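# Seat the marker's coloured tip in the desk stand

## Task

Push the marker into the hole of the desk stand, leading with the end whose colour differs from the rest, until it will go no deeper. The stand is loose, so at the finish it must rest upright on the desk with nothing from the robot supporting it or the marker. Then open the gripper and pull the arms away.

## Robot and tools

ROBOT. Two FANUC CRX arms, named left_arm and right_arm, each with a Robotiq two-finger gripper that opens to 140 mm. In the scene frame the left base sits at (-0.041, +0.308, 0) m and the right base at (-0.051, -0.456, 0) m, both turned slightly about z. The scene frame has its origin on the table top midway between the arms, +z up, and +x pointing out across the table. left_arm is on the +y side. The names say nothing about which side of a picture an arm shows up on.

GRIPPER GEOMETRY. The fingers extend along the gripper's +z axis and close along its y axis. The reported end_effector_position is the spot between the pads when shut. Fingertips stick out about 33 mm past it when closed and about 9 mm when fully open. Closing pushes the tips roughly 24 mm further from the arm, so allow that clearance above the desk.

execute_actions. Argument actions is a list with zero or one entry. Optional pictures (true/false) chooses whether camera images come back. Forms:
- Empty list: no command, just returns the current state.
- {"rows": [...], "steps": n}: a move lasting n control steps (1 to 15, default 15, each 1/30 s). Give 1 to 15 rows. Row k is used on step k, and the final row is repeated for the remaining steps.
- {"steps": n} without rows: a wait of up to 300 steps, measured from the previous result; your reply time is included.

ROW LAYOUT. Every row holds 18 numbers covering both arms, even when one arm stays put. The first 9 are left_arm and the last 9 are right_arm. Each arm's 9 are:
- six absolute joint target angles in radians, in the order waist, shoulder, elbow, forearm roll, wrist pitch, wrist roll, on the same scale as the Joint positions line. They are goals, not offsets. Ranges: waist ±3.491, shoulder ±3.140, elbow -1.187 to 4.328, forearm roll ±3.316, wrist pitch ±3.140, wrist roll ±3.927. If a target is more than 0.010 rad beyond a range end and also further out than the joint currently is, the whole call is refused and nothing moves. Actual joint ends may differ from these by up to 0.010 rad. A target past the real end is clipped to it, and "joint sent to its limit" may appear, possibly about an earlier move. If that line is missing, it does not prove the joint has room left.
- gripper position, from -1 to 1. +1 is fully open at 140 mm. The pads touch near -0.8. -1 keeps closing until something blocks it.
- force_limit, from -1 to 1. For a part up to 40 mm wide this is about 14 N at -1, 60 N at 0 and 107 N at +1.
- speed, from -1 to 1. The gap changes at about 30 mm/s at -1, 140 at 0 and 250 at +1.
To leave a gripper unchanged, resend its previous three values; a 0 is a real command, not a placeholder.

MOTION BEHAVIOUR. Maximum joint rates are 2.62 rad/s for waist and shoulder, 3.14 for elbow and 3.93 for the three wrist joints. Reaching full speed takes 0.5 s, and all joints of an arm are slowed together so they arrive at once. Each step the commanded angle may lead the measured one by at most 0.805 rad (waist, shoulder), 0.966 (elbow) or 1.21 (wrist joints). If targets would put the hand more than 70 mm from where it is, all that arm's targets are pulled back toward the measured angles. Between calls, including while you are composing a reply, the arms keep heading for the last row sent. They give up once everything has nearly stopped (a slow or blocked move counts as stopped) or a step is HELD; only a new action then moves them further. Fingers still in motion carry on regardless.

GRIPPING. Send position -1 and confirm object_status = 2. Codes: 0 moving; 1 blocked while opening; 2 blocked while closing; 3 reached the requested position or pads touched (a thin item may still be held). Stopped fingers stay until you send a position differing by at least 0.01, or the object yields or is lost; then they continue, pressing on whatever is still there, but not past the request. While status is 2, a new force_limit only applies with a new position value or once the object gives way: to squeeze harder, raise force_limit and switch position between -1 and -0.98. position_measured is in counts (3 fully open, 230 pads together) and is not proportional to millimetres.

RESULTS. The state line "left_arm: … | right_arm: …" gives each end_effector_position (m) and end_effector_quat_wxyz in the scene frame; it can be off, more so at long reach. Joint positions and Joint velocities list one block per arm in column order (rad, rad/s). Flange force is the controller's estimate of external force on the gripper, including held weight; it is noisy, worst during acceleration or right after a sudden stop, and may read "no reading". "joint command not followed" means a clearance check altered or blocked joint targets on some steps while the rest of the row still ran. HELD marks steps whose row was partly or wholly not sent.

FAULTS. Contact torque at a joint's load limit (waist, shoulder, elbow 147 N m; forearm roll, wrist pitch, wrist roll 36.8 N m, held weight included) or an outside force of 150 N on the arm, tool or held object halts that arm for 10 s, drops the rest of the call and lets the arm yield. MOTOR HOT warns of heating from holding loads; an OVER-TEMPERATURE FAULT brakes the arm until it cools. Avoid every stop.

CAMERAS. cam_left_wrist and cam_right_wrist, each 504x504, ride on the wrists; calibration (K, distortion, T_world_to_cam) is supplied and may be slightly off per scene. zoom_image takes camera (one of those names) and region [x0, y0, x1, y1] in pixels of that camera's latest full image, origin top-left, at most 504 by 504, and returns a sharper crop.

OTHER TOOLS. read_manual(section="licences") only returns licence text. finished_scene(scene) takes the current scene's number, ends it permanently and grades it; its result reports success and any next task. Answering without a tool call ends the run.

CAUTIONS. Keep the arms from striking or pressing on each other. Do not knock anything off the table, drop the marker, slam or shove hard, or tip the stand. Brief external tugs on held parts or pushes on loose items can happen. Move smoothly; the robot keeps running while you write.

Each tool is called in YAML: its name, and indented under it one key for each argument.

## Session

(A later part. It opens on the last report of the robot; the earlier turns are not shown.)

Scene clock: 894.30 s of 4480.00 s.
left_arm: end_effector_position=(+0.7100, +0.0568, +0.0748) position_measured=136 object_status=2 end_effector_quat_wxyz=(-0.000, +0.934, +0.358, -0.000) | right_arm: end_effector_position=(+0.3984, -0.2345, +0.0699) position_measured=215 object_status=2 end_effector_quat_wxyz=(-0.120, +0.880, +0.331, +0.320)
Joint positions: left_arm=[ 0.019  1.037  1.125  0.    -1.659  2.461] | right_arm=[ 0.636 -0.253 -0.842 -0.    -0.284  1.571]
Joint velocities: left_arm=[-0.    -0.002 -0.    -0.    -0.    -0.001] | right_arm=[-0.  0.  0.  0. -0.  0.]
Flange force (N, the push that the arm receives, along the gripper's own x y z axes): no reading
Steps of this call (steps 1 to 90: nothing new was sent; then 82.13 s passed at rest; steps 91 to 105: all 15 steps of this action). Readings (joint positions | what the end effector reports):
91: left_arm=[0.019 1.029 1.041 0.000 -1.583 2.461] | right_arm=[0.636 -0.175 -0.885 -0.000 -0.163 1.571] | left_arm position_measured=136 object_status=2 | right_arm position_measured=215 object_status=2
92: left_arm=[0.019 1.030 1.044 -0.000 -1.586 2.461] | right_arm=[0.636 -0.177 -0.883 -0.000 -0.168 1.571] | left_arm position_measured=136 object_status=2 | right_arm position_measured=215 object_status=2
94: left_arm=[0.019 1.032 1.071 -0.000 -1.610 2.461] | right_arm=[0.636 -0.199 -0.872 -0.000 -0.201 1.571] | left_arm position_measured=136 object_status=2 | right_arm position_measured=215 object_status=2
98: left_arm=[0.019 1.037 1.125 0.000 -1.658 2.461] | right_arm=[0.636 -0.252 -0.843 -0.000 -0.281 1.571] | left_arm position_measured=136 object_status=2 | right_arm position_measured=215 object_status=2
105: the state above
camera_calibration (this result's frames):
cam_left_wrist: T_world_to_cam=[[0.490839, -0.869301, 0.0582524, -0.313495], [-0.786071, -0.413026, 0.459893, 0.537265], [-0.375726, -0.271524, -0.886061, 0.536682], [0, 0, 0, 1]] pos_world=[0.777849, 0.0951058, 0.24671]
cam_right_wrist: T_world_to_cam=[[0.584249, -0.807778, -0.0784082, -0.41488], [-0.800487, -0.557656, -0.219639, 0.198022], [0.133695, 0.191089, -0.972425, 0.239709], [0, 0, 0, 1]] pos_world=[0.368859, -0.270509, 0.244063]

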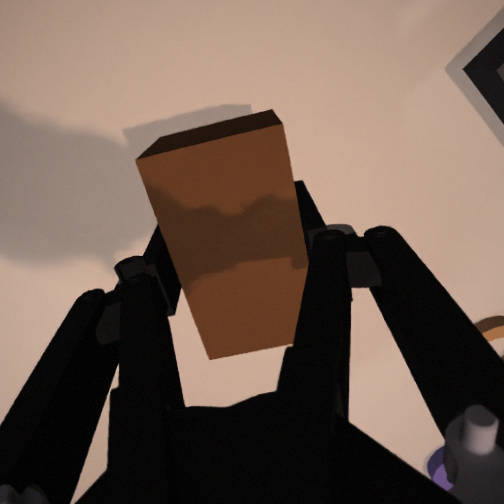

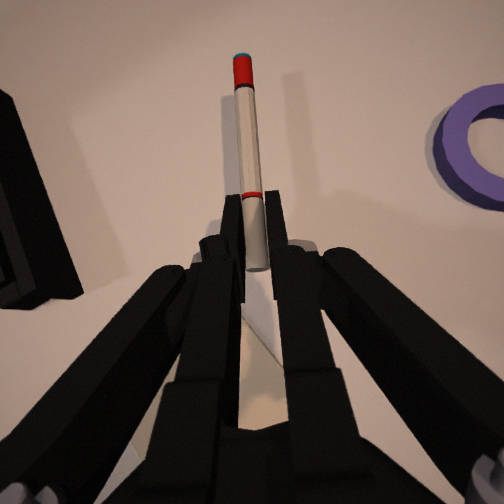

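execute_actions:
  actions:
    - {"rows": [[0.0191, 1.0372, 1.1255, 0.0, -1.6591, 2.4605, -1, 0.3, -0.5, 0.636, -0.1161, -0.3182, 0.0, -1.1243, 1.571, -1, 0.2, -0.6]], "steps": 15}
  pictures: false

execute_actions:
  actions:
    - {"rows": [[-0.2332, 0.7622, 0.6455, 0.0, -1.4541, 2.7008, -1, 0.3, -0.5, 0.636, -0.1161, -0.3182, 0.0, -1.1243, 1.571, -1, 0.2, -0.6]], "steps": 15}
  pictures: false

execute_actions:
  actions:
    - {"steps": 40}

Scene clock: 902.17 s of 4480.00 s.
left_arm: end_effector_position=(+0.7101, +0.0568, +0.0749) position_measured=136 object_status=2 end_effector_quat_wxyz=(-0.000, +0.934, +0.358, -0.000) | right_arm: end_effector_position=(+0.3885, -0.2432, +0.1384) position_measured=215 object_status=2 end_effector_quat_wxyz=(-0.057, +0.924, +0.347, +0.151)
Joint positions: left_arm=[ 0.019  1.037  1.126 -0.    -1.659  2.461] | right_arm=[ 0.636 -0.14  -0.41   0.    -0.977  1.571]
Joint velocities: left_arm=[ 0.    -0.001  0.001 -0.    -0.001 -0.   ] | right_arm=[ 0.     0.244  0.929  0.    -1.482 -0.   ]
Flange force (N, the push that the arm receives, along the gripper's own x y z axes): left_arm=no reading | right_arm=[13.9 3.5 -7.8]
Steps of this call (steps 1 to 15: the robot went on to your last target; steps 16 to 90: nothing new was sent; then 4.37 s passed at rest; steps 91 to 105: all 15 steps of this action). Readings (joint positions | what the end effector reports):
91: left_arm=[0.019 1.037 1.126 -0.000 -1.659 2.461] | right_arm=[0.636 -0.253 -0.842 -0.000 -0.284 1.571] | left_arm position_measured=136 object_status=2 | right_arm position_measured=215 object_status=2
92: left_arm=[0.019 1.037 1.126 -0.000 -1.659 2.461] | right_arm=[0.636 -0.253 -0.840 0.000 -0.288 1.571] | left_arm position_measured=136 object_status=2 | right_arm position_measured=215 object_status=2
94: left_arm=[0.019 1.037 1.126 -0.000 -1.659 2.461] | right_arm=[0.636 -0.247 -0.819 -0.000 -0.322 1.571] | left_arm position_measured=136 object_status=2 | right_arm position_measured=215 object_status=2
98: left_arm=[0.019 1.037 1.126 -0.000 -1.659 2.461] | right_arm=[0.636 -0.219 -0.712 0.000 -0.493 1.571] | left_arm position_measured=136 object_status=2 | right_arm position_measured=215 object_status=2
105: the state above

Scene clock: 902.67 s of 4480.00 s.
left_arm: end_effector_position=(+0.5966, -0.0680, +0.0766) position_measured=136 object_status=2 end_effector_quat_wxyz=(+0.000, +0.936, +0.353, -0.000) | right_arm: end_effector_position=(+0.3804, -0.2503, +0.1600) position_measured=215 object_status=2 end_effector_quat_wxyz=(-0.043, +0.929, +0.349, +0.114)
Joint positions: left_arm=[-0.179  0.821  0.748  0.    -1.498  2.65 ] | right_arm=[ 0.636 -0.116 -0.318  0.    -1.124  1.571]
Joint velocities: left_arm=[-0.498 -0.544 -0.951  0.002  0.404  0.471] | right_arm=[-0.    -0.001  0.     0.002  0.     0.   ]
Flange force (N, the push that the arm receives, along the gripper's own x y z axes): left_arm=[0.1 5.4 1.9] | right_arm=[1.6 0.8 -2.6]
Steps of this call (steps 1 to 15: all 15 steps of this action). Readings (joint positions | what the end effector reports):
1: left_arm=[0.019 1.037 1.126 -0.000 -1.659 2.461] | right_arm=[0.636 -0.133 -0.381 0.000 -1.023 1.571] | left_arm position_measured=136 object_status=2 | right_arm position_measured=215 object_status=2
2: left_arm=[0.018 1.035 1.123 -0.000 -1.658 2.462] | right_arm=[0.636 -0.127 -0.358 0.000 -1.060 1.571] | left_arm position_measured=136 object_status=2 | right_arm position_measured=215 object_status=2
4: left_arm=[0.004 1.020 1.096 -0.000 -1.646 2.476] | right_arm=[0.636 -0.119 -0.328 0.000 -1.109 1.571] | left_arm position_measured=136 object_status=2 | right_arm position_measured=215 object_status=2
8: left_arm=[-0.060 0.951 0.974 0.000 -1.595 2.536] | right_arm=[0.636 -0.116 -0.318 0.000 -1.124 1.571] | left_arm position_measured=136 object_status=2 | right_arm position_measured=215 object_status=2
15: the state above

Scene clock: 904.00 s of 4480.00 s.
left_arm: end_effector_position=(+0.5583, -0.0943, +0.0750) position_measured=136 object_status=2 end_effector_quat_wxyz=(+0.000, +0.936, +0.352, +0.000) | right_arm: end_effector_position=(+0.3804, -0.2503, +0.1600) position_measured=215 object_status=2 end_effector_quat_wxyz=(-0.043, +0.929, +0.349, +0.114)
Joint positions: left_arm=[-0.233  0.762  0.646  0.    -1.454  2.701] | right_arm=[ 0.636 -0.116 -0.318 -0.    -1.124  1.571]
Joint velocities: left_arm=[-0.     0.001  0.     0.002 -0.001  0.001] | right_arm=[-0. -0.  0. -0. -0. -0.]
Flange force (N, the push that the arm receives, along the gripper's own x y z axes): left_arm=[2.7 8.0 -0.2] | right_arm=[1.8 0.9 -2.5]
Steps of this call (steps 1 to 30: the robot went on to your last target; steps 31 to 40: nothing new was sent). Readings (joint positions | what the end effector reports):
1: left_arm=[-0.196 0.803 0.717 0.000 -1.485 2.665] | right_arm=[0.636 -0.116 -0.318 0.000 -1.124 1.571] | left_arm position_measured=136 object_status=2 | right_arm position_measured=215 object_status=2
2: left_arm=[-0.210 0.788 0.690 0.000 -1.473 2.678] | right_arm=[0.636 -0.116 -0.318 0.000 -1.124 1.571] | left_arm position_measured=136 object_status=2 | right_arm position_measured=215 object_status=2
4: left_arm=[-0.229 0.767 0.655 0.000 -1.458 2.696] | right_arm=[0.636 -0.116 -0.318 0.000 -1.124 1.571] | left_arm position_measured=136 object_status=2 | right_arm position_measured=215 object_status=2
8: left_arm=[-0.233 0.762 0.646 -0.000 -1.454 2.701] | right_arm=[0.636 -0.116 -0.318 0.000 -1.124 1.571] | left_arm position_measured=136 object_status=2 | right_arm position_measured=215 object_status=2
40: the state above
All arms were judged still, so your last target was given up. Only a new action makes them travel on or press farther. Fingers that are still opening or closing keep moving.
camera_calibration (this result's frames):
cam_left_wrist: T_world_to_cam=[[0.480333, -0.875141, 0.0583897, -0.36511], [-0.791082, -0.403522, 0.459737, 0.359148], [-0.378773, -0.267018, -0.886133, 0.440915], [0, 0, 0, 1]] pos_world=[0.626497, -0.0568664, 0.246914]
cam_right_wrist: T_world_to_cam=[[0.565488, -0.824217, -0.0298236, -0.414779], [-0.799099, -0.556487, 0.227512, 0.122806], [-0.204116, -0.104823, -0.973318, 0.38731], [0, 0, 0, 1]] pos_world=[0.411742, -0.232929, 0.336666]

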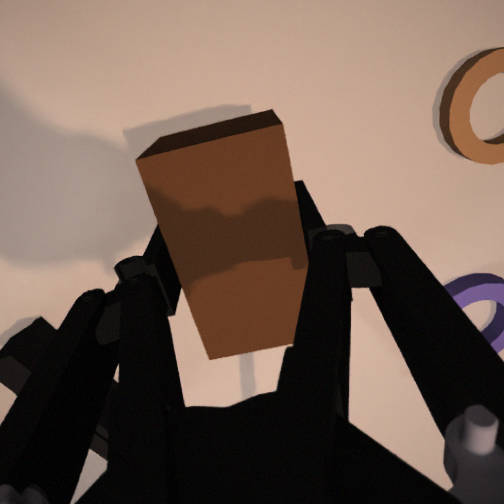

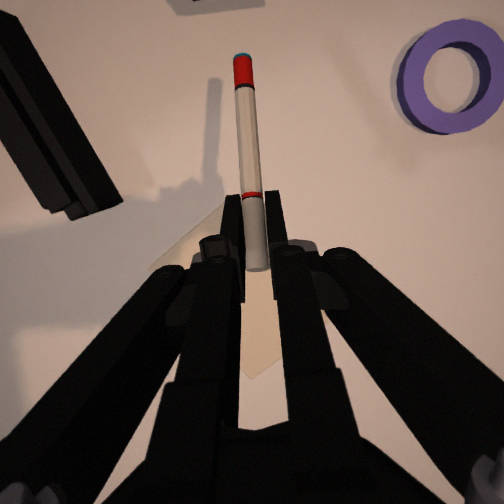

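execute_actions:
  actions:
    - {"rows": [[-0.2332, 0.7744, 0.6001, 0.0, -1.3965, 2.7008, -1, 0.3, -0.5, 0.636, -0.1161, -0.3182, 0.0, -1.1243, 1.571, -1, 0.2, -0.6]], "steps": 15}
  pictures: false

execute_actions:
  actions:
    - {"steps": 10}
  pictures: false

Scene clock: 912.37 s of 4480.00 s.
left_arm: end_effector_position=(+0.5583, -0.0943, +0.0469) position_measured=136 object_status=2 end_effector_quat_wxyz=(-0.000, +0.936, +0.352, -0.000) | right_arm: end_effector_position=(+0.3804, -0.2503, +0.1600) position_measured=215 object_status=2 end_effector_quat_wxyz=(-0.043, +0.929, +0.349, +0.114)
Joint positions: left_arm=[-0.233  0.774  0.6   -0.    -1.397  2.701] | right_arm=[ 0.636 -0.116 -0.318 -0.    -1.124  1.571]
Joint velocities: left_arm=[-0.001  0.    -0.001 -0.001  0.    -0.001] | right_arm=[ 0.     0.001  0.    -0.     0.    -0.   ]
Flange force (N, the push that the arm receives, along the gripper's own x y z axes): left_arm=[1.1 1.9 2.0] | right_arm=[1.7 1.0 -2.1]
Steps of this call (steps 1 to 90: nothing new was sent; then 4.87 s passed at rest; steps 91 to 105: all 15 steps of this action). Readings (joint positions | what the end effector reports):
91: left_arm=[-0.233 0.762 0.645 0.000 -1.454 2.701] | right_arm=[0.636 -0.116 -0.318 -0.000 -1.124 1.571] | left_arm position_measured=136 object_status=2 | right_arm position_measured=215 object_status=2
92: left_arm=[-0.233 0.763 0.642 0.000 -1.450 2.701] | right_arm=[0.636 -0.116 -0.318 -0.000 -1.124 1.571] | left_arm position_measured=136 object_status=2 | right_arm position_measured=215 object_status=2
94: left_arm=[-0.233 0.769 0.618 0.000 -1.418 2.701] | right_arm=[0.636 -0.116 -0.318 -0.000 -1.124 1.571] | left_arm position_measured=136 object_status=2 | right_arm position_measured=215 object_status=2
98: left_arm=[-0.233 0.775 0.600 -0.000 -1.397 2.701] | right_arm=[0.636 -0.116 -0.318 -0.000 -1.124 1.571] | left_arm position_measured=136 object_status=2 | right_arm position_measured=215 object_status=2
105: the state above

Scene clock: 912.70 s of 4480.00 s.
left_arm: end_effector_position=(+0.5583, -0.0943, +0.0470) position_measured=136 object_status=2 end_effector_quat_wxyz=(-0.000, +0.936, +0.352, -0.000) | right_arm: end_effector_position=(+0.3804, -0.2503, +0.1600) position_measured=215 object_status=2 end_effector_quat_wxyz=(-0.043, +0.929, +0.349, +0.114)
Joint positions: left_arm=[-0.233  0.774  0.6   -0.    -1.396  2.701] | right_arm=[ 0.636 -0.116 -0.318 -0.    -1.124  1.571]
Joint velocities: left_arm=[-0.     0.001 -0.001  0.     0.     0.   ] | right_arm=[-0.     0.001  0.    -0.     0.    -0.   ]
Flange force (N, the push that the arm receives, along the gripper's own x y z axes): left_arm=[2.6 3.9 0.7] | right_arm=[1.5 1.3 -2.1]
Steps of this call (steps 1 to 10: the robot went on to your last target). Readings (joint positions | what the end effector reports):
1: left_arm=[-0.233 0.774 0.600 -0.000 -1.397 2.701] | right_arm=[0.636 -0.116 -0.318 -0.000 -1.124 1.571] | left_arm position_measured=136 object_status=2 | right_arm position_measured=215 object_status=2
2: left_arm=[-0.233 0.774 0.600 -0.000 -1.397 2.701] | right_arm=[0.636 -0.116 -0.318 0.000 -1.124 1.571] | left_arm position_measured=136 object_status=2 | right_arm position_measured=215 object_status=2
4: left_arm=[-0.233 0.774 0.600 -0.000 -1.396 2.701] | right_arm=[0.636 -0.116 -0.318 -0.000 -1.124 1.571] | left_arm position_measured=136 object_status=2 | right_arm position_measured=215 object_status=2
8: left_arm=[-0.233 0.774 0.600 -0.000 -1.397 2.701] | right_arm=[0.636 -0.116 -0.318 -0.000 -1.124 1.571] | left_arm position_measured=136 object_status=2 | right_arm position_measured=215 object_status=2
10: the state above

execute_actions:
  actions:
    - {"rows": [[-0.2332, 0.7752, 0.5978, 0.0, -1.3934, 2.7008, -1, 0.3, -0.5, 0.636, -0.1161, -0.3182, 0.0, -1.1243, 1.571, -1, 0.2, -0.6]], "steps": 15}
  pictures: false

Scene clock: 917.33 s of 4480.00 s.
left_arm: end_effector_position=(+0.5583, -0.0943, +0.0455) position_measured=136 object_status=2 end_effector_quat_wxyz=(+0.000, +0.936, +0.352, -0.000) | right_arm: end_effector_position=(+0.3804, -0.2503, +0.1600) position_measured=215 object_status=2 end_effector_quat_wxyz=(-0.043, +0.929, +0.349, +0.114)
Joint positions: left_arm=[-0.233  0.775  0.598  0.    -1.393  2.701] | right_arm=[ 0.636 -0.116 -0.318 -0.    -1.124  1.571]
Joint velocities: left_arm=[ 0.    -0.001  0.002 -0.001  0.001 -0.001] | right_arm=[ 0. -0. -0.  0. -0.  0.]
Flange force (N, the push that the arm receives, along the gripper's own x y z axes): left_arm=[2.0 3.3 1.7] | right_arm=[1.8 1.0 -2.4]
Steps of this call (steps 1 to 15: the robot went on to your last target; steps 16 to 90: nothing new was sent; then 1.13 s passed at rest; steps 91 to 105: all 15 steps of this action). Readings (joint positions | what the end effector reports):
91: left_arm=[-0.233 0.774 0.600 0.000 -1.396 2.701] | right_arm=[0.636 -0.116 -0.318 -0.000 -1.124 1.571] | left_arm position_measured=136 object_status=2 | right_arm position_measured=215 object_status=2
92: left_arm=[-0.233 0.774 0.600 0.000 -1.395 2.701] | right_arm=[0.636 -0.116 -0.318 -0.000 -1.124 1.571] | left_arm position_measured=136 object_status=2 | right_arm position_measured=215 object_status=2
94: left_arm=[-0.233 0.775 0.598 0.000 -1.394 2.701] | right_arm=[0.636 -0.116 -0.318 -0.000 -1.124 1.571] | left_arm position_measured=136 object_status=2 | right_arm position_measured=215 object_status=2
98: left_arm=[-0.233 0.775 0.598 0.000 -1.393 2.701] | right_arm=[0.636 -0.116 -0.318 -0.000 -1.124 1.571] | left_arm position_measured=136 object_status=2 | right_arm position_measured=215 object_status=2
105: the state above

execute_actions:
  actions:
    - {"rows": [[-0.2332, 0.7757, 0.5962, 0.0, -1.3913, 2.7008, -1, 0.3, -0.5, 0.636, -0.1161, -0.3182, 0.0, -1.1243, 1.571, -1, 0.2, -0.6]], "steps": 15}
  pictures: false

Scene clock: 923.93 s of 4480.00 s.
left_arm: end_effector_position=(+0.5583, -0.0943, +0.0446) position_measured=136 object_status=2 end_effector_quat_wxyz=(+0.000, +0.936, +0.352, +0.000) | right_arm: end_effector_position=(+0.3804, -0.2503, +0.1600) position_measured=215 object_status=2 end_effector_quat_wxyz=(-0.043, +0.929, +0.349, +0.114)
Joint positions: left_arm=[-0.233  0.775  0.596 -0.    -1.391  2.701] | right_arm=[ 0.636 -0.116 -0.318 -0.    -1.124  1.571]
Joint velocities: left_arm=[-0.002 -0.    -0.    -0.001  0.     0.   ] | right_arm=[-0.     0.002  0.    -0.001  0.    -0.   ]
Flange force (N, the push that the arm receives, along the gripper's own x y z axes): left_arm=[3.2 -10.4 -35.0] | right_arm=[2.2 1.0 -2.4]
Steps of this call (steps 1 to 15: the robot went on to your last target; steps 16 to 90: nothing new was sent; then 3.10 s passed at rest; steps 91 to 105: all 15 steps of this action). Readings (joint positions | what the end effector reports):
91: left_arm=[-0.233 0.775 0.598 0.000 -1.393 2.701] | right_arm=[0.636 -0.116 -0.318 -0.000 -1.124 1.571] | left_arm position_measured=136 object_status=2 | right_arm position_measured=215 object_status=2
92: left_arm=[-0.233 0.775 0.597 -0.000 -1.392 2.701] | right_arm=[0.636 -0.116 -0.318 -0.000 -1.124 1.571] | left_arm position_measured=136 object_status=2 | right_arm position_measured=215 object_status=2
94: left_arm=[-0.233 0.775 0.596 0.000 -1.392 2.701] | right_arm=[0.636 -0.116 -0.318 -0.000 -1.124 1.571] | left_arm position_measured=136 object_status=2 | right_arm position_measured=215 object_status=2
98: left_arm=[-0.233 0.775 0.596 -0.000 -1.391 2.701] | right_arm=[0.636 -0.116 -0.318 -0.000 -1.124 1.571] | left_arm position_measured=136 object_status=2 | right_arm position_measured=215 object_status=2
105: the state above

execute_actions:
  actions:
    - {"rows": [[-0.2332, 0.77535, 0.5973, 0.0, -1.39275, 2.7008, -1, 0.3, -0.5, 0.636, -0.1161, -0.3182, 0.0, -1.1243, 1.571, -1, 0.2, -0.6]], "steps": 10}
  pictures: false

execute_actions:
  actions:
    - {"rows": [[-0.2332, 0.77535, 0.5973, 0.0, -1.39275, 2.7008, 0.0, 0.3, -0.7, 0.636, -0.1161, -0.3182, 0.0, -1.1243, 1.571, -1, 0.2, -0.6]], "steps": 12}
  pictures: false

execute_actions:
  actions:
    - {"rows": [[-0.2332, 0.77535, 0.5973, 0.0, -1.39275, 2.7008, -1, 0.3, -0.7, 0.636, -0.1161, -0.3182, 0.0, -1.1243, 1.571, -1, 0.2, -0.6]], "steps": 15}
  pictures: false

Scene clock: 936.53 s of 4480.00 s.
left_arm: end_effector_position=(+0.5582, -0.0943, +0.0448) position_measured=136 object_status=2 end_effector_quat_wxyz=(-0.000, +0.936, +0.352, -0.000) | right_arm: end_effector_position=(+0.3804, -0.2503, +0.1600) position_measured=215 object_status=2 end_effector_quat_wxyz=(-0.043, +0.929, +0.349, +0.114)
Joint positions: left_arm=[-0.233  0.776  0.597 -0.    -1.393  2.701] | right_arm=[ 0.636 -0.116 -0.318 -0.    -1.124  1.571]
Joint velocities: left_arm=[-0.    -0.     0.001  0.001 -0.     0.   ] | right_arm=[ 0.     0.     0.     0.001 -0.    -0.   ]
Flange force (N, the push that the arm receives, along the gripper's own x y z axes): left_arm=[6.1 1.7 -17.4] | right_arm=[1.3 1.0 -2.8]
Steps of this call (steps 1 to 15: the robot went on to your last target; steps 16 to 90: nothing new was sent; then 9.27 s passed at rest; steps 91 to 100: all 10 steps of this action). Readings (joint positions | what the end effector reports):
91: left_arm=[-0.233 0.776 0.596 -0.000 -1.391 2.701] | right_arm=[0.636 -0.116 -0.318 -0.000 -1.124 1.571] | left_arm position_measured=136 object_status=2 | right_arm position_measured=215 object_status=2
92: left_arm=[-0.233 0.776 0.596 -0.000 -1.391 2.701] | right_arm=[0.636 -0.116 -0.318 -0.000 -1.124 1.571] | left_arm position_measured=136 object_status=2 | right_arm position_measured=215 object_status=2
94: left_arm=[-0.233 0.776 0.597 -0.000 -1.392 2.701] | right_arm=[0.636 -0.116 -0.318 -0.000 -1.124 1.571] | left_arm position_measured=136 object_status=2 | right_arm position_measured=215 object_status=2
98: left_arm=[-0.233 0.776 0.597 0.000 -1.393 2.701] | right_arm=[0.636 -0.116 -0.318 -0.000 -1.124 1.571] | left_arm position_measured=136 object_status=2 | right_arm position_measured=215 object_status=2
100: the state above

Scene clock: 936.93 s of 4480.00 s.
left_arm: end_effector_position=(+0.5582, -0.0943, +0.0450) position_measured=129 object_status=0 end_effector_quat_wxyz=(-0.000, +0.936, +0.352, -0.000) | right_arm: end_effector_position=(+0.3804, -0.2503, +0.1600) position_measured=215 object_status=2 end_effector_quat_wxyz=(-0.043, +0.929, +0.349, +0.114)
Joint positions: left_arm=[-0.233  0.775  0.597 -0.    -1.393  2.701] | right_arm=[ 0.636 -0.116 -0.318 -0.    -1.124  1.571]
Joint velocities: left_arm=[-0.002 -0.003 -0.001 -0.001  0.001 -0.001] | right_arm=[ 0.  0.  0.  0. -0.  0.]
Flange force (N, the push that the arm receives, along the gripper's own x y z axes): left_arm=[1.5 -0.2 -1.7] | right_arm=[2.4 0.6 -2.9]
Steps of this call (steps 1 to 12: all 12 steps of this action). Readings (joint positions | what the end effector reports):
1: left_arm=[-0.233 0.776 0.597 -0.000 -1.393 2.701] | right_arm=[0.636 -0.116 -0.318 -0.000 -1.124 1.571] | left_arm position_measured=136 object_status=0 | right_arm position_measured=215 object_status=2
2: left_arm=[-0.233 0.776 0.597 -0.000 -1.393 2.701] | right_arm=[0.636 -0.116 -0.318 -0.000 -1.124 1.571] | left_arm position_measured=136 object_status=0 | right_arm position_measured=215 object_status=2
4: left_arm=[-0.233 0.776 0.597 -0.000 -1.393 2.701] | right_arm=[0.636 -0.116 -0.318 -0.000 -1.124 1.571] | left_arm position_measured=129 object_status=0 | right_arm position_measured=215 object_status=2
8: left_arm=[-0.233 0.776 0.597 -0.000 -1.393 2.701] | right_arm=[0.636 -0.116 -0.318 -0.000 -1.124 1.571] | left_arm position_measured=129 object_status=0 | right_arm position_measured=215 object_status=2
12: the state above

Scene clock: 937.43 s of 4480.00 s.
left_arm: end_effector_position=(+0.5582, -0.0944, +0.0452) position_measured=136 object_status=2 end_effector_quat_wxyz=(-0.000, +0.936, +0.352, +0.000) | right_arm: end_effector_position=(+0.3804, -0.2503, +0.1600) position_measured=215 object_status=2 end_effector_quat_wxyz=(-0.043, +0.929, +0.349, +0.114)
Joint positions: left_arm=[-0.233  0.775  0.597 -0.    -1.393  2.701] | right_arm=[ 0.636 -0.116 -0.318  0.    -1.124  1.571]
Joint velocities: left_arm=[-0.     0.001  0.001 -0.001 -0.001 -0.001] | right_arm=[-0.    -0.001 -0.     0.001  0.    -0.   ]
Flange force (N, the push that the arm receives, along the gripper's own x y z axes): left_arm=[2.0 2.2 -7.2] | right_arm=[3.7 0.9 -3.1]
Steps of this call (steps 1 to 15: all 15 steps of this action). Readings (joint positions | what the end effector reports):
1: left_arm=[-0.233 0.775 0.597 -0.000 -1.393 2.701] | right_arm=[0.636 -0.116 -0.318 -0.000 -1.124 1.571] | left_arm position_measured=129 object_status=0 | right_arm position_measured=215 object_status=2
2: left_arm=[-0.233 0.775 0.597 -0.000 -1.393 2.701] | right_arm=[0.636 -0.116 -0.318 -0.000 -1.124 1.571] | left_arm position_measured=130 object_status=0 | right_arm position_measured=215 object_status=2
4: left_arm=[-0.233 0.775 0.597 -0.000 -1.393 2.701] | right_arm=[0.636 -0.116 -0.318 -0.000 -1.124 1.571] | left_arm position_measured=136 object_status=0 | right_arm position_measured=215 object_status=2
8: left_arm=[-0.233 0.775 0.597 -0.000 -1.393 2.701] | right_arm=[0.636 -0.116 -0.318 -0.000 -1.124 1.571] | left_arm position_measured=136 object_status=0 | right_arm position_measured=215 object_status=2
15: the state above

execute_actions:
  actions:
    - {"rows": [[-0.2332, 0.77535, 0.5973, 0.0, -1.39275, 2.7008, -1, 0.3, -0.7, 0.636, -0.0268, -0.2858, 0.0, -1.0674, 1.571, -1, 0.2, -0.6]], "steps": 15}

Scene clock: 950.83 s of 4480.00 s.
left_arm: end_effector_position=(+0.5583, -0.0943, +0.0451) position_measured=136 object_status=2 end_effector_quat_wxyz=(-0.000, +0.936, +0.352, -0.000) | right_arm: end_effector_position=(+0.4037, -0.2299, +0.1388) position_measured=215 object_status=2 end_effector_quat_wxyz=(-0.043, +0.929, +0.349, +0.114)
Joint positions: left_arm=[-0.233  0.775  0.597  0.    -1.393  2.701] | right_arm=[ 0.636 -0.027 -0.286 -0.    -1.067  1.571]
Joint velocities: left_arm=[-0.     0.    -0.     0.001  0.    -0.   ] | right_arm=[0.    0.001 0.    0.    0.    0.   ]
Flange force (N, the push that the arm receives, along the gripper's own x y z axes): left_arm=[-0.4 -4.9 -8.4] | right_arm=[1.8 1.2 -3.1]
Steps of this call (steps 1 to 15: the robot went on to your last target; steps 16 to 90: nothing new was sent; then 9.90 s passed at rest; steps 91 to 105: all 15 steps of this action). Readings (joint positions | what the end effector reports):
91: left_arm=[-0.233 0.775 0.597 0.000 -1.393 2.701] | right_arm=[0.636 -0.116 -0.318 -0.000 -1.124 1.571] | left_arm position_measured=136 object_status=2 | right_arm position_measured=215 object_status=2
92: left_arm=[-0.233 0.775 0.597 0.000 -1.393 2.701] | right_arm=[0.636 -0.113 -0.317 -0.000 -1.123 1.571] | left_arm position_measured=136 object_status=2 | right_arm position_measured=215 object_status=2
94: left_arm=[-0.233 0.775 0.597 0.000 -1.393 2.701] | right_arm=[0.636 -0.091 -0.309 0.000 -1.108 1.571] | left_arm position_measured=136 object_status=2 | right_arm position_measured=215 object_status=2
98: left_arm=[-0.233 0.775 0.597 0.000 -1.393 2.701] | right_arm=[0.636 -0.030 -0.287 -0.000 -1.070 1.571] | left_arm position_measured=136 object_status=2 | right_arm position_measured=215 object_status=2
105: the state above
camera_calibration (this result's frames):
cam_left_wrist: T_world_to_cam=[[0.480375, -0.875119, 0.0583598, -0.36337], [-0.791047, -0.403566, 0.459759, 0.372879], [-0.378792, -0.267022, -0.886124, 0.414473], [0, 0, 0, 1]] pos_world=[0.626518, -0.0568375, 0.217046]
cam_right_wrist: T_world_to_cam=[[0.565443, -0.824246, -0.0298866, -0.411752], [-0.799128, -0.55646, 0.22748, 0.157563], [-0.20413, -0.104744, -0.973324, 0.373591], [0, 0, 0, 1]] pos_world=[0.434996, -0.212576, 0.315477]

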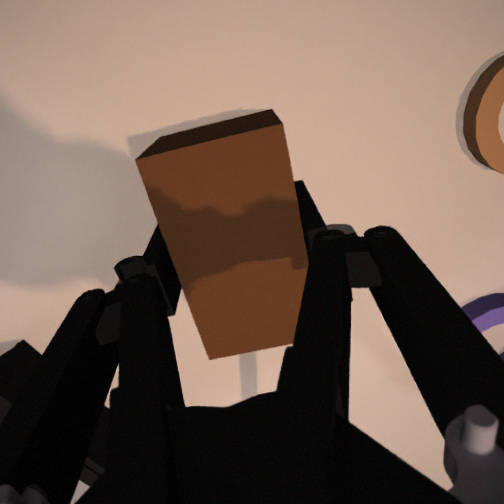

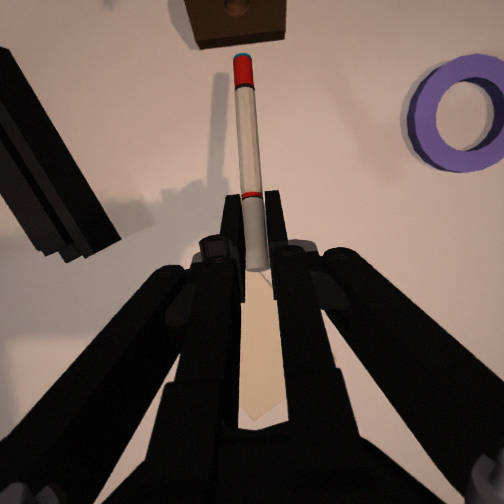

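zoom_image:
  camera: "cam_right_wrist"
  region: [170, 0, 310, 110]

Region (170, 0, 310, 110) of cam_right_wrist's 504x504 image, scaled by 3.600, with more detail than that image has; it fills the top 396 rows of this view, and the rest is white.

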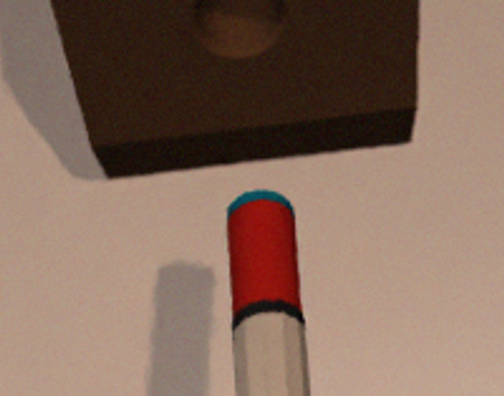

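execute_actions:
  actions:
    - {"rows": [[-0.2332, 0.77535, 0.5973, 0.0, -1.39275, 2.7008, -1, 0.3, -0.7, 0.6376, 0.0415, -0.2377, 0.0, -1.0472, 1.571, -1, 0.2, -0.6]], "steps": 15}

zoom_image:
  camera: "cam_right_wrist"
  region: [170, 0, 310, 110]

Scene clock: 1011.40 s of 4480.00 s.
left_arm: end_effector_position=(+0.5583, -0.0943, +0.0451) position_measured=136 object_status=2 end_effector_quat_wxyz=(-0.000, +0.936, +0.352, -0.000) | right_arm: end_effector_position=(+0.4226, -0.2122, +0.1302) position_measured=215 object_status=2 end_effector_quat_wxyz=(-0.043, +0.929, +0.350, +0.114)
Joint positions: left_arm=[-0.233  0.775  0.597 -0.    -1.393  2.701] | right_arm=[ 0.638  0.041 -0.238  0.    -1.047  1.571]
Joint velocities: left_arm=[ 0.001  0.     0.    -0.     0.    -0.001] | right_arm=[-0.  0.  0.  0.  0. -0.]
Flange force (N, the push that the arm receives, along the gripper's own x y z axes): left_arm=[0.0 -0.7 -9.1] | right_arm=[2.4 0.4 -2.5]
Steps of this call (steps 1 to 15: the robot went on to your last target; steps 16 to 90: nothing new was sent; then 57.07 s passed at rest; steps 91 to 105: all 15 steps of this action). Readings (joint positions | what the end effector reports):
91: left_arm=[-0.233 0.775 0.597 -0.000 -1.393 2.701] | right_arm=[0.636 -0.027 -0.286 0.000 -1.067 1.571] | left_arm position_measured=136 object_status=2 | right_arm position_measured=215 object_status=2
92: left_arm=[-0.233 0.775 0.597 -0.000 -1.393 2.701] | right_arm=[0.636 -0.024 -0.284 0.000 -1.067 1.571] | left_arm position_measured=136 object_status=2 | right_arm position_measured=215 object_status=2
94: left_arm=[-0.233 0.775 0.597 -0.000 -1.393 2.701] | right_arm=[0.637 -0.002 -0.268 0.000 -1.060 1.571] | left_arm position_measured=136 object_status=2 | right_arm position_measured=215 object_status=2
98: left_arm=[-0.233 0.775 0.597 -0.000 -1.393 2.701] | right_arm=[0.638 0.041 -0.238 0.000 -1.047 1.571] | left_arm position_measured=136 object_status=2 | right_arm position_measured=215 object_status=2
105: the state above
camera_calibration (this result's frames):
cam_left_wrist: T_world_to_cam=[[0.480375, -0.875119, 0.0583595, -0.36337], [-0.791048, -0.403566, 0.459759, 0.37288], [-0.378792, -0.267022, -0.886124, 0.414473], [0, 0, 0, 1]] pos_world=[0.626518, -0.0568373, 0.217046]
cam_right_wrist: T_world_to_cam=[[0.566826, -0.823298, -0.0298001, -0.408531], [-0.798202, -0.557782, 0.227493, 0.183821], [-0.203917, -0.105163, -0.973324, 0.37078], [0, 0, 0, 1]] pos_world=[0.4539, -0.194819, 0.306897]

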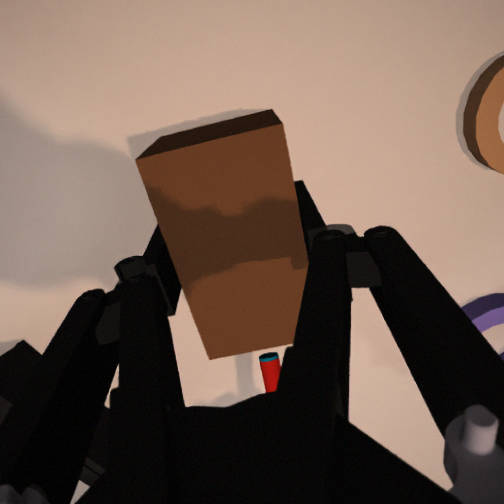

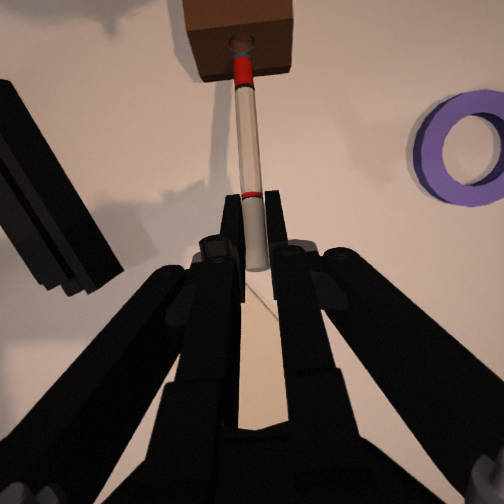

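Region (170, 0, 310, 110) of cam_right_wrist's 504x504 image, scaled by 3.600, with more detail than that image has; it fills the top 396 rows of this view, and the rest is white.

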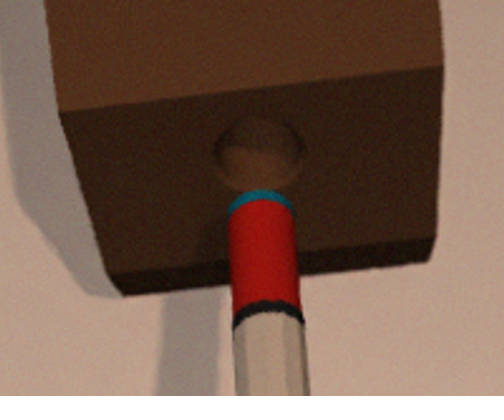

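execute_actions:
  actions: []

Scene clock: 1044.70 s of 4480.00 s.
left_arm: end_effector_position=(+0.5583, -0.0943, +0.0451) position_measured=136 object_status=2 end_effector_quat_wxyz=(-0.000, +0.936, +0.352, -0.000) | right_arm: end_effector_position=(+0.4226, -0.2122, +0.1302) position_measured=215 object_status=2 end_effector_quat_wxyz=(-0.043, +0.929, +0.350, +0.114)
Joint positions: left_arm=[-0.233  0.775  0.597 -0.    -1.393  2.701] | right_arm=[ 0.638  0.042 -0.238 -0.    -1.047  1.571]
Joint velocities: left_arm=[-0.001 -0.001 -0.    -0.     0.001 -0.001] | right_arm=[ 0. -0.  0.  0.  0.  0.]
Flange force (N, the push that the arm receives, along the gripper's own x y z axes): left_arm=[-1.4 -4.7 -8.4] | right_arm=[2.4 1.8 -2.5]
Steps of this call (steps 1 to 15: the robot went on to your last target; steps 16 to 90: nothing new was sent; then 30.30 s passed at rest). Readings (joint positions | what the end effector reports):
1: left_arm=[-0.233 0.775 0.597 -0.000 -1.393 2.701] | right_arm=[0.638 0.041 -0.238 0.000 -1.047 1.571] | left_arm position_measured=136 object_status=2 | right_arm position_measured=215 object_status=2
2: left_arm=[-0.233 0.775 0.597 -0.000 -1.393 2.701] | right_arm=[0.638 0.041 -0.238 0.000 -1.047 1.571] | left_arm position_measured=136 object_status=2 | right_arm position_measured=215 object_status=2
4: left_arm=[-0.233 0.775 0.597 -0.000 -1.393 2.701] | right_arm=[0.638 0.041 -0.238 0.000 -1.047 1.571] | left_arm position_measured=136 object_status=2 | right_arm position_measured=215 object_status=2
8: left_arm=[-0.233 0.775 0.597 -0.000 -1.393 2.701] | right_arm=[0.638 0.041 -0.238 0.000 -1.047 1.571] | left_arm position_measured=136 object_status=2 | right_arm position_measured=215 object_status=2
90: the state above
All arms were judged still, so your last target was given up. Only a new action makes them travel on or press farther. Fingers that are still opening or closing keep moving.
camera_calibration (this result's frames):
cam_left_wrist: T_world_to_cam=[[0.480375, -0.875119, 0.0583595, -0.36337], [-0.791048, -0.403566, 0.459759, 0.37288], [-0.378792, -0.267022, -0.886124, 0.414473], [0, 0, 0, 1]] pos_world=[0.626518, -0.0568374, 0.217046]
cam_right_wrist: T_world_to_cam=[[0.566796, -0.823318, -0.0298235, -0.408527], [-0.798215, -0.557755, 0.227512, 0.18383], [-0.203949, -0.105148, -0.973318, 0.370784], [0, 0, 0, 1]] pos_world=[0.453908, -0.194829, 0.306883]

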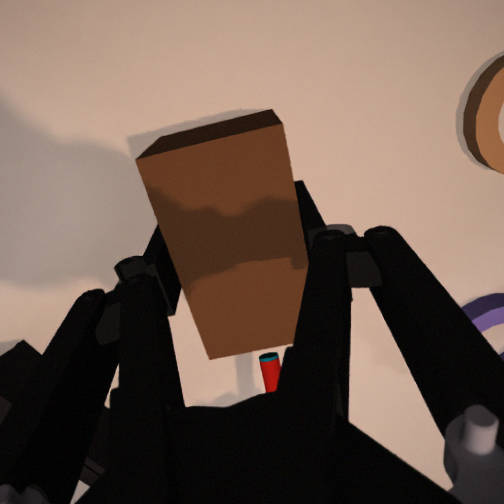

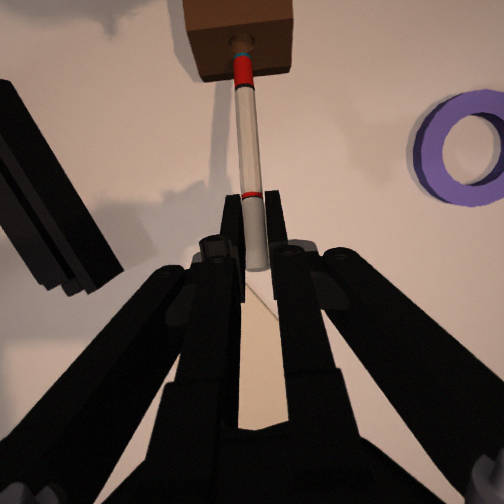

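execute_actions:
  actions:
    - {"rows": [[-0.2332, 0.77535, 0.5973, 0.0, -1.39275, 2.7008, -1, 0.3, -0.7, 0.6380, 0.0588, -0.22695, 0.0, -1.0407, 1.571, -1, 0.2, -0.6]], "steps": 15}

Scene clock: 1066.53 s of 4480.00 s.
left_arm: end_effector_position=(+0.5583, -0.0943, +0.0451) position_measured=136 object_status=2 end_effector_quat_wxyz=(-0.000, +0.936, +0.352, -0.000) | right_arm: end_effector_position=(+0.4272, -0.2079, +0.1272) position_measured=215 object_status=2 end_effector_quat_wxyz=(-0.043, +0.929, +0.350, +0.114)
Joint positions: left_arm=[-0.233  0.775  0.597  0.    -1.393  2.701] | right_arm=[ 0.638  0.059 -0.227 -0.    -1.041  1.571]
Joint velocities: left_arm=[ 0.003 -0.    -0.    -0.001  0.    -0.   ] | right_arm=[-0. -0.  0.  0.  0.  0.]
Flange force (N, the push that the arm receives, along the gripper's own x y z axes): left_arm=[0.0 0.5 -9.7] | right_arm=[2.3 1.2 -2.5]
Steps of this call (steps 1 to 90: nothing new was sent; then 18.33 s passed at rest; steps 91 to 105: all 15 steps of this action). Readings (joint positions | what the end effector reports):
91: left_arm=[-0.233 0.775 0.597 -0.000 -1.393 2.701] | right_arm=[0.638 0.042 -0.238 -0.000 -1.047 1.571] | left_arm position_measured=136 object_status=2 | right_arm position_measured=215 object_status=2
92: left_arm=[-0.233 0.775 0.597 -0.000 -1.393 2.701] | right_arm=[0.638 0.044 -0.236 -0.000 -1.046 1.571] | left_arm position_measured=136 object_status=2 | right_arm position_measured=215 object_status=2
94: left_arm=[-0.233 0.775 0.597 -0.000 -1.393 2.701] | right_arm=[0.638 0.057 -0.228 -0.000 -1.041 1.571] | left_arm position_measured=136 object_status=2 | right_arm position_measured=215 object_status=2
98: left_arm=[-0.233 0.775 0.597 -0.000 -1.393 2.701] | right_arm=[0.638 0.059 -0.227 -0.000 -1.041 1.571] | left_arm position_measured=136 object_status=2 | right_arm position_measured=215 object_status=2
105: the state above
camera_calibration (this result's frames):
cam_left_wrist: T_world_to_cam=[[0.480375, -0.875119, 0.0583594, -0.36337], [-0.791048, -0.403566, 0.459759, 0.37288], [-0.378792, -0.267022, -0.886124, 0.414473], [0, 0, 0, 1]] pos_world=[0.626518, -0.0568373, 0.217046]
cam_right_wrist: T_world_to_cam=[[0.56711, -0.823101, -0.0298599, -0.40774], [-0.797992, -0.558065, 0.227534, 0.190467], [-0.203948, -0.105209, -0.973312, 0.369195], [0, 0, 0, 1]] pos_world=[0.458521, -0.190475, 0.303829]

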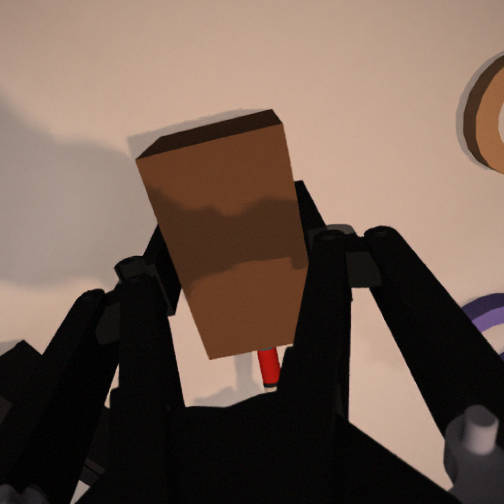

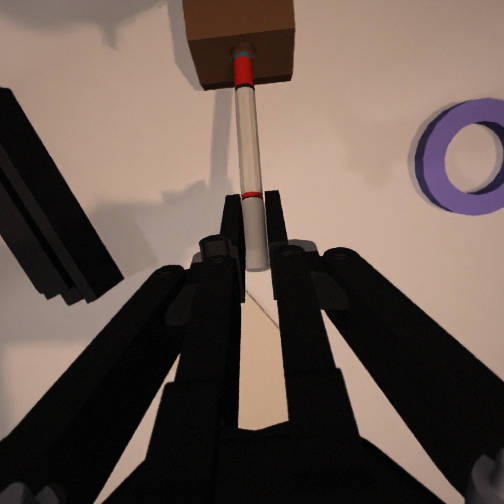

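zoom_image:
  camera: "cam_right_wrist"
  region: [180, 0, 300, 110]

Region (180, 0, 300, 110) of cam_right_wrist's 504x504 image, scaled by 4.200, with more detail than that image has; it fills the top 462 rows of this view, and the rest is white.

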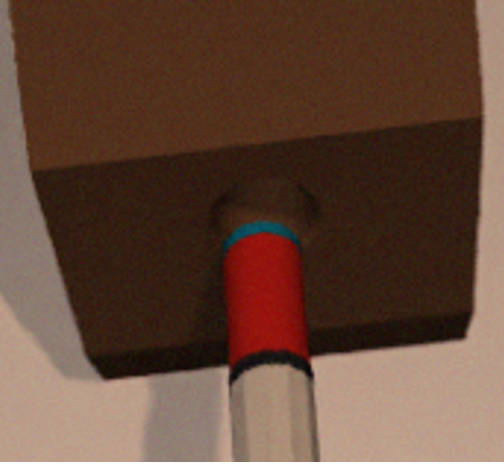

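execute_actions:
  actions:
    - {"rows": [[-0.2332, 0.77535, 0.5973, 0.0, -1.39275, 2.7008, -1, 0.3, -0.7, 0.6378, 0.0613, -0.2254, 0.0, -1.0398, 1.571, -1, 0.2, -0.6],[-0.2332, 0.77535, 0.5973, 0.0, -1.39275, 2.7008, -1, 0.3, -0.7, 0.6378, 0.0613, -0.2254, 0.0, -1.0398, 1.571, -1, 0.2, -0.6],[-0.2332, 0.77535, 0.5973, 0.0, -1.39275, 2.7008, -1, 0.3, -0.7, 0.6378, 0.0613, -0.2254, 0.0, -1.0398, 1.571, -1, 0.2, -0.6],[-0.2332, 0.77535, 0.5973, 0.0, -1.39275, 2.7008, -1, 0.3, -0.7, 0.6378, 0.0637, -0.2239, 0.0, -1.0388, 1.571, -1, 0.2, -0.6],[-0.2332, 0.77535, 0.5973, 0.0, -1.39275, 2.7008, -1, 0.3, -0.7, 0.6378, 0.0637, -0.2239, 0.0, -1.0388, 1.571, -1, 0.2, -0.6],[-0.2332, 0.77535, 0.5973, 0.0, -1.39275, 2.7008, -1, 0.3, -0.7, 0.6378, 0.0637, -0.2239, 0.0, -1.0388, 1.571, -1, 0.2, -0.6],[-0.2332, 0.77535, 0.5973, 0.0, -1.39275, 2.7008, -1, 0.3, -0.7, 0.6378, 0.0662, -0.22234, 0.0, -1.0379, 1.571, -1, 0.2, -0.6],[-0.2332, 0.77535, 0.5973, 0.0, -1.39275, 2.7008, -1, 0.3, -0.7, 0.6378, 0.0662, -0.22234, 0.0, -1.0379, 1.571, -1, 0.2, -0.6],[-0.2332, 0.77535, 0.5973, 0.0, -1.39275, 2.7008, -1, 0.3, -0.7, 0.6378, 0.0662, -0.22234, 0.0, -1.0379, 1.571, -1, 0.2, -0.6],[-0.2332, 0.77535, 0.5973, 0.0, -1.39275, 2.7008, -1, 0.3, -0.7, 0.6378, 0.06867, -0.22075, 0.0, -1.03703, 1.571, -1, 0.2, -0.6]], "steps": 15}

Scene clock: 1093.47 s of 4480.00 s.
left_arm: end_effector_position=(+0.5583, -0.0943, +0.0451) position_measured=136 object_status=2 end_effector_quat_wxyz=(-0.000, +0.936, +0.352, +0.000) | right_arm: end_effector_position=(+0.4299, -0.2057, +0.1254) position_measured=215 object_status=2 end_effector_quat_wxyz=(-0.043, +0.929, +0.350, +0.114)
Joint positions: left_arm=[-0.233  0.775  0.597 -0.    -1.393  2.701] | right_arm=[ 0.638  0.069 -0.221  0.    -1.037  1.571]
Joint velocities: left_arm=[ 0.002  0.001 -0.001  0.002  0.001 -0.001] | right_arm=[-0.     0.001  0.001 -0.001  0.003  0.   ]
Flange force (N, the push that the arm receives, along the gripper's own x y z axes): left_arm=[2.5 3.1 -8.4] | right_arm=[-37.3 0.5 -36.5]
Steps of this call (steps 1 to 15: the robot went on to your last target; steps 16 to 90: nothing new was sent; then 23.43 s passed at rest; steps 91 to 105: all 15 steps of this action). Readings (joint positions | what the end effector reports):
91: left_arm=[-0.233 0.775 0.597 -0.000 -1.393 2.701] | right_arm=[0.638 0.059 -0.227 0.000 -1.041 1.571] | left_arm position_measured=136 object_status=2 | right_arm position_measured=215 object_status=2
92: left_arm=[-0.233 0.775 0.597 -0.000 -1.393 2.701] | right_arm=[0.638 0.060 -0.226 0.000 -1.040 1.571] | left_arm position_measured=136 object_status=2 | right_arm position_measured=215 object_status=2
94: left_arm=[-0.233 0.775 0.597 -0.000 -1.393 2.701] | right_arm=[0.638 0.061 -0.225 0.000 -1.040 1.571] | left_arm position_measured=136 object_status=2 | right_arm position_measured=215 object_status=2
98: left_arm=[-0.233 0.775 0.597 -0.000 -1.393 2.701] | right_arm=[0.638 0.065 -0.223 0.000 -1.038 1.571] | left_arm position_measured=136 object_status=2 | right_arm position_measured=215 object_status=2
105: the state above
camera_calibration (this result's frames):
cam_left_wrist: T_world_to_cam=[[0.480385, -0.875115, 0.0583456, -0.363365], [-0.791048, -0.403586, 0.459741, 0.372901], [-0.378779, -0.267007, -0.886134, 0.414466], [0, 0, 0, 1]] pos_world=[0.626528, -0.0568233, 0.217036]
cam_right_wrist: T_world_to_cam=[[0.566955, -0.823211, -0.0297684, -0.407479], [-0.798063, -0.557872, 0.227761, 0.19428], [-0.204102, -0.105373, -0.973262, 0.368256], [0, 0, 0, 1]] pos_world=[0.461232, -0.188254, 0.302031]

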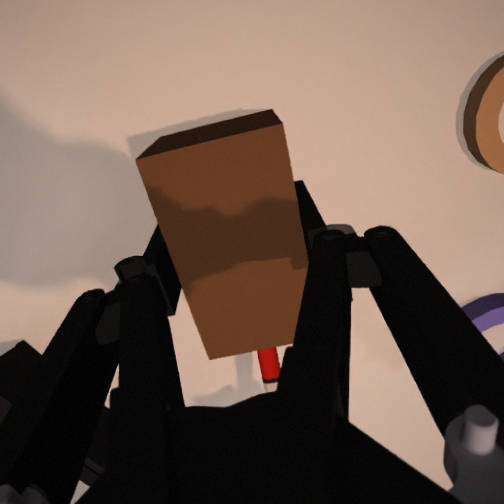

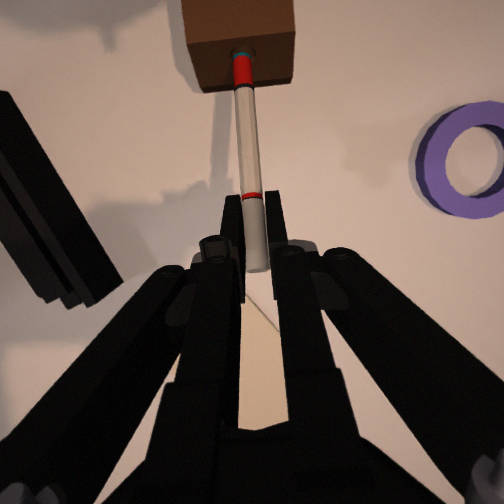

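execute_actions:
  actions:
    - {"rows": [[-0.2332, 0.77535, 0.5973, 0.0, -1.39275, 2.7008, -1, 0.3, -0.7, 0.6378, 0.0637, -0.2239, 0.0, -1.0388, 1.571, -1, 0.2, -0.6]], "steps": 10}

zoom_image:
  camera: "cam_right_wrist"
  region: [180, 0, 300, 110]

Scene clock: 1109.97 s of 4480.00 s.
left_arm: end_effector_position=(+0.5583, -0.0943, +0.0451) position_measured=136 object_status=2 end_effector_quat_wxyz=(+0.000, +0.936, +0.352, -0.000) | right_arm: end_effector_position=(+0.4286, -0.2068, +0.1263) position_measured=215 object_status=2 end_effector_quat_wxyz=(-0.043, +0.929, +0.350, +0.114)
Joint positions: left_arm=[-0.233  0.775  0.597  0.    -1.393  2.701] | right_arm=[ 0.638  0.064 -0.224 -0.    -1.039  1.571]
Joint velocities: left_arm=[ 0.002 -0.    -0.002  0.001 -0.001  0.   ] | right_arm=[-0.    -0.001 -0.    -0.001 -0.001 -0.   ]
Flange force (N, the push that the arm receives, along the gripper's own x y z axes): left_arm=[0.4 -0.4 -10.6] | right_arm=[2.3 0.9 -3.1]
Steps of this call (steps 1 to 15: the robot went on to your last target; steps 16 to 90: nothing new was sent; then 13.17 s passed at rest; steps 91 to 100: all 10 steps of this action). Readings (joint positions | what the end effector reports):
91: left_arm=[-0.233 0.775 0.597 0.000 -1.393 2.701] | right_arm=[0.638 0.069 -0.221 -0.000 -1.037 1.571] | left_arm position_measured=136 object_status=2 | right_arm position_measured=215 object_status=2
92: left_arm=[-0.233 0.775 0.597 0.000 -1.393 2.701] | right_arm=[0.638 0.067 -0.222 -0.000 -1.037 1.571] | left_arm position_measured=136 object_status=2 | right_arm position_measured=215 object_status=2
94: left_arm=[-0.233 0.775 0.597 0.000 -1.393 2.701] | right_arm=[0.638 0.064 -0.223 -0.000 -1.038 1.571] | left_arm position_measured=136 object_status=2 | right_arm position_measured=215 object_status=2
98: left_arm=[-0.233 0.775 0.597 0.000 -1.393 2.701] | right_arm=[0.638 0.064 -0.224 -0.000 -1.039 1.571] | left_arm position_measured=136 object_status=2 | right_arm position_measured=215 object_status=2
100: the state above
camera_calibration (this result's frames):
cam_left_wrist: T_world_to_cam=[[0.480397, -0.875105, 0.0583865, -0.363389], [-0.791031, -0.403567, 0.459787, 0.372871], [-0.378799, -0.267066, -0.886108, 0.41447], [0, 0, 0, 1]] pos_world=[0.626524, -0.0568345, 0.217041]
cam_right_wrist: T_world_to_cam=[[0.566936, -0.823219, -0.0298875, -0.407603], [-0.798116, -0.557907, 0.227486, 0.192509], [-0.203945, -0.105116, -0.973323, 0.368741], [0, 0, 0, 1]] pos_world=[0.459932, -0.189383, 0.302928]

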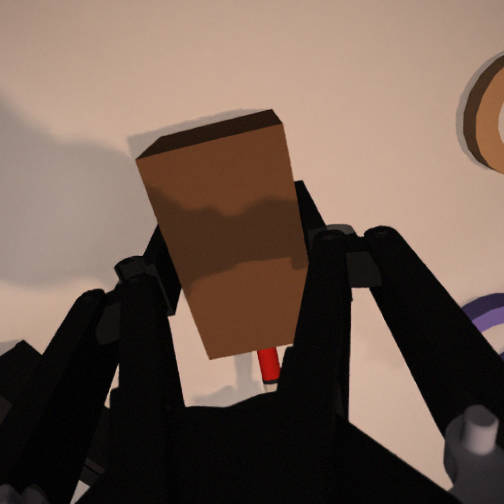

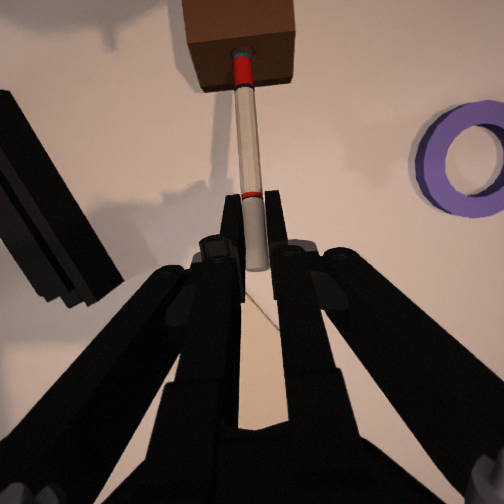

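Region (180, 0, 300, 110) of cam_right_wrist's 504x504 image, scaled by 4.200, with more detail than that image has; it fills the top 462 rows of this view, and the rest is white.

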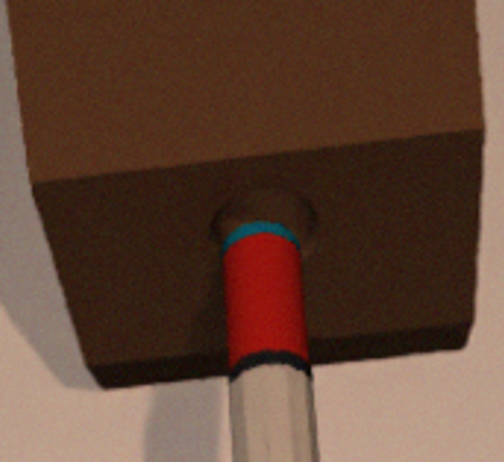

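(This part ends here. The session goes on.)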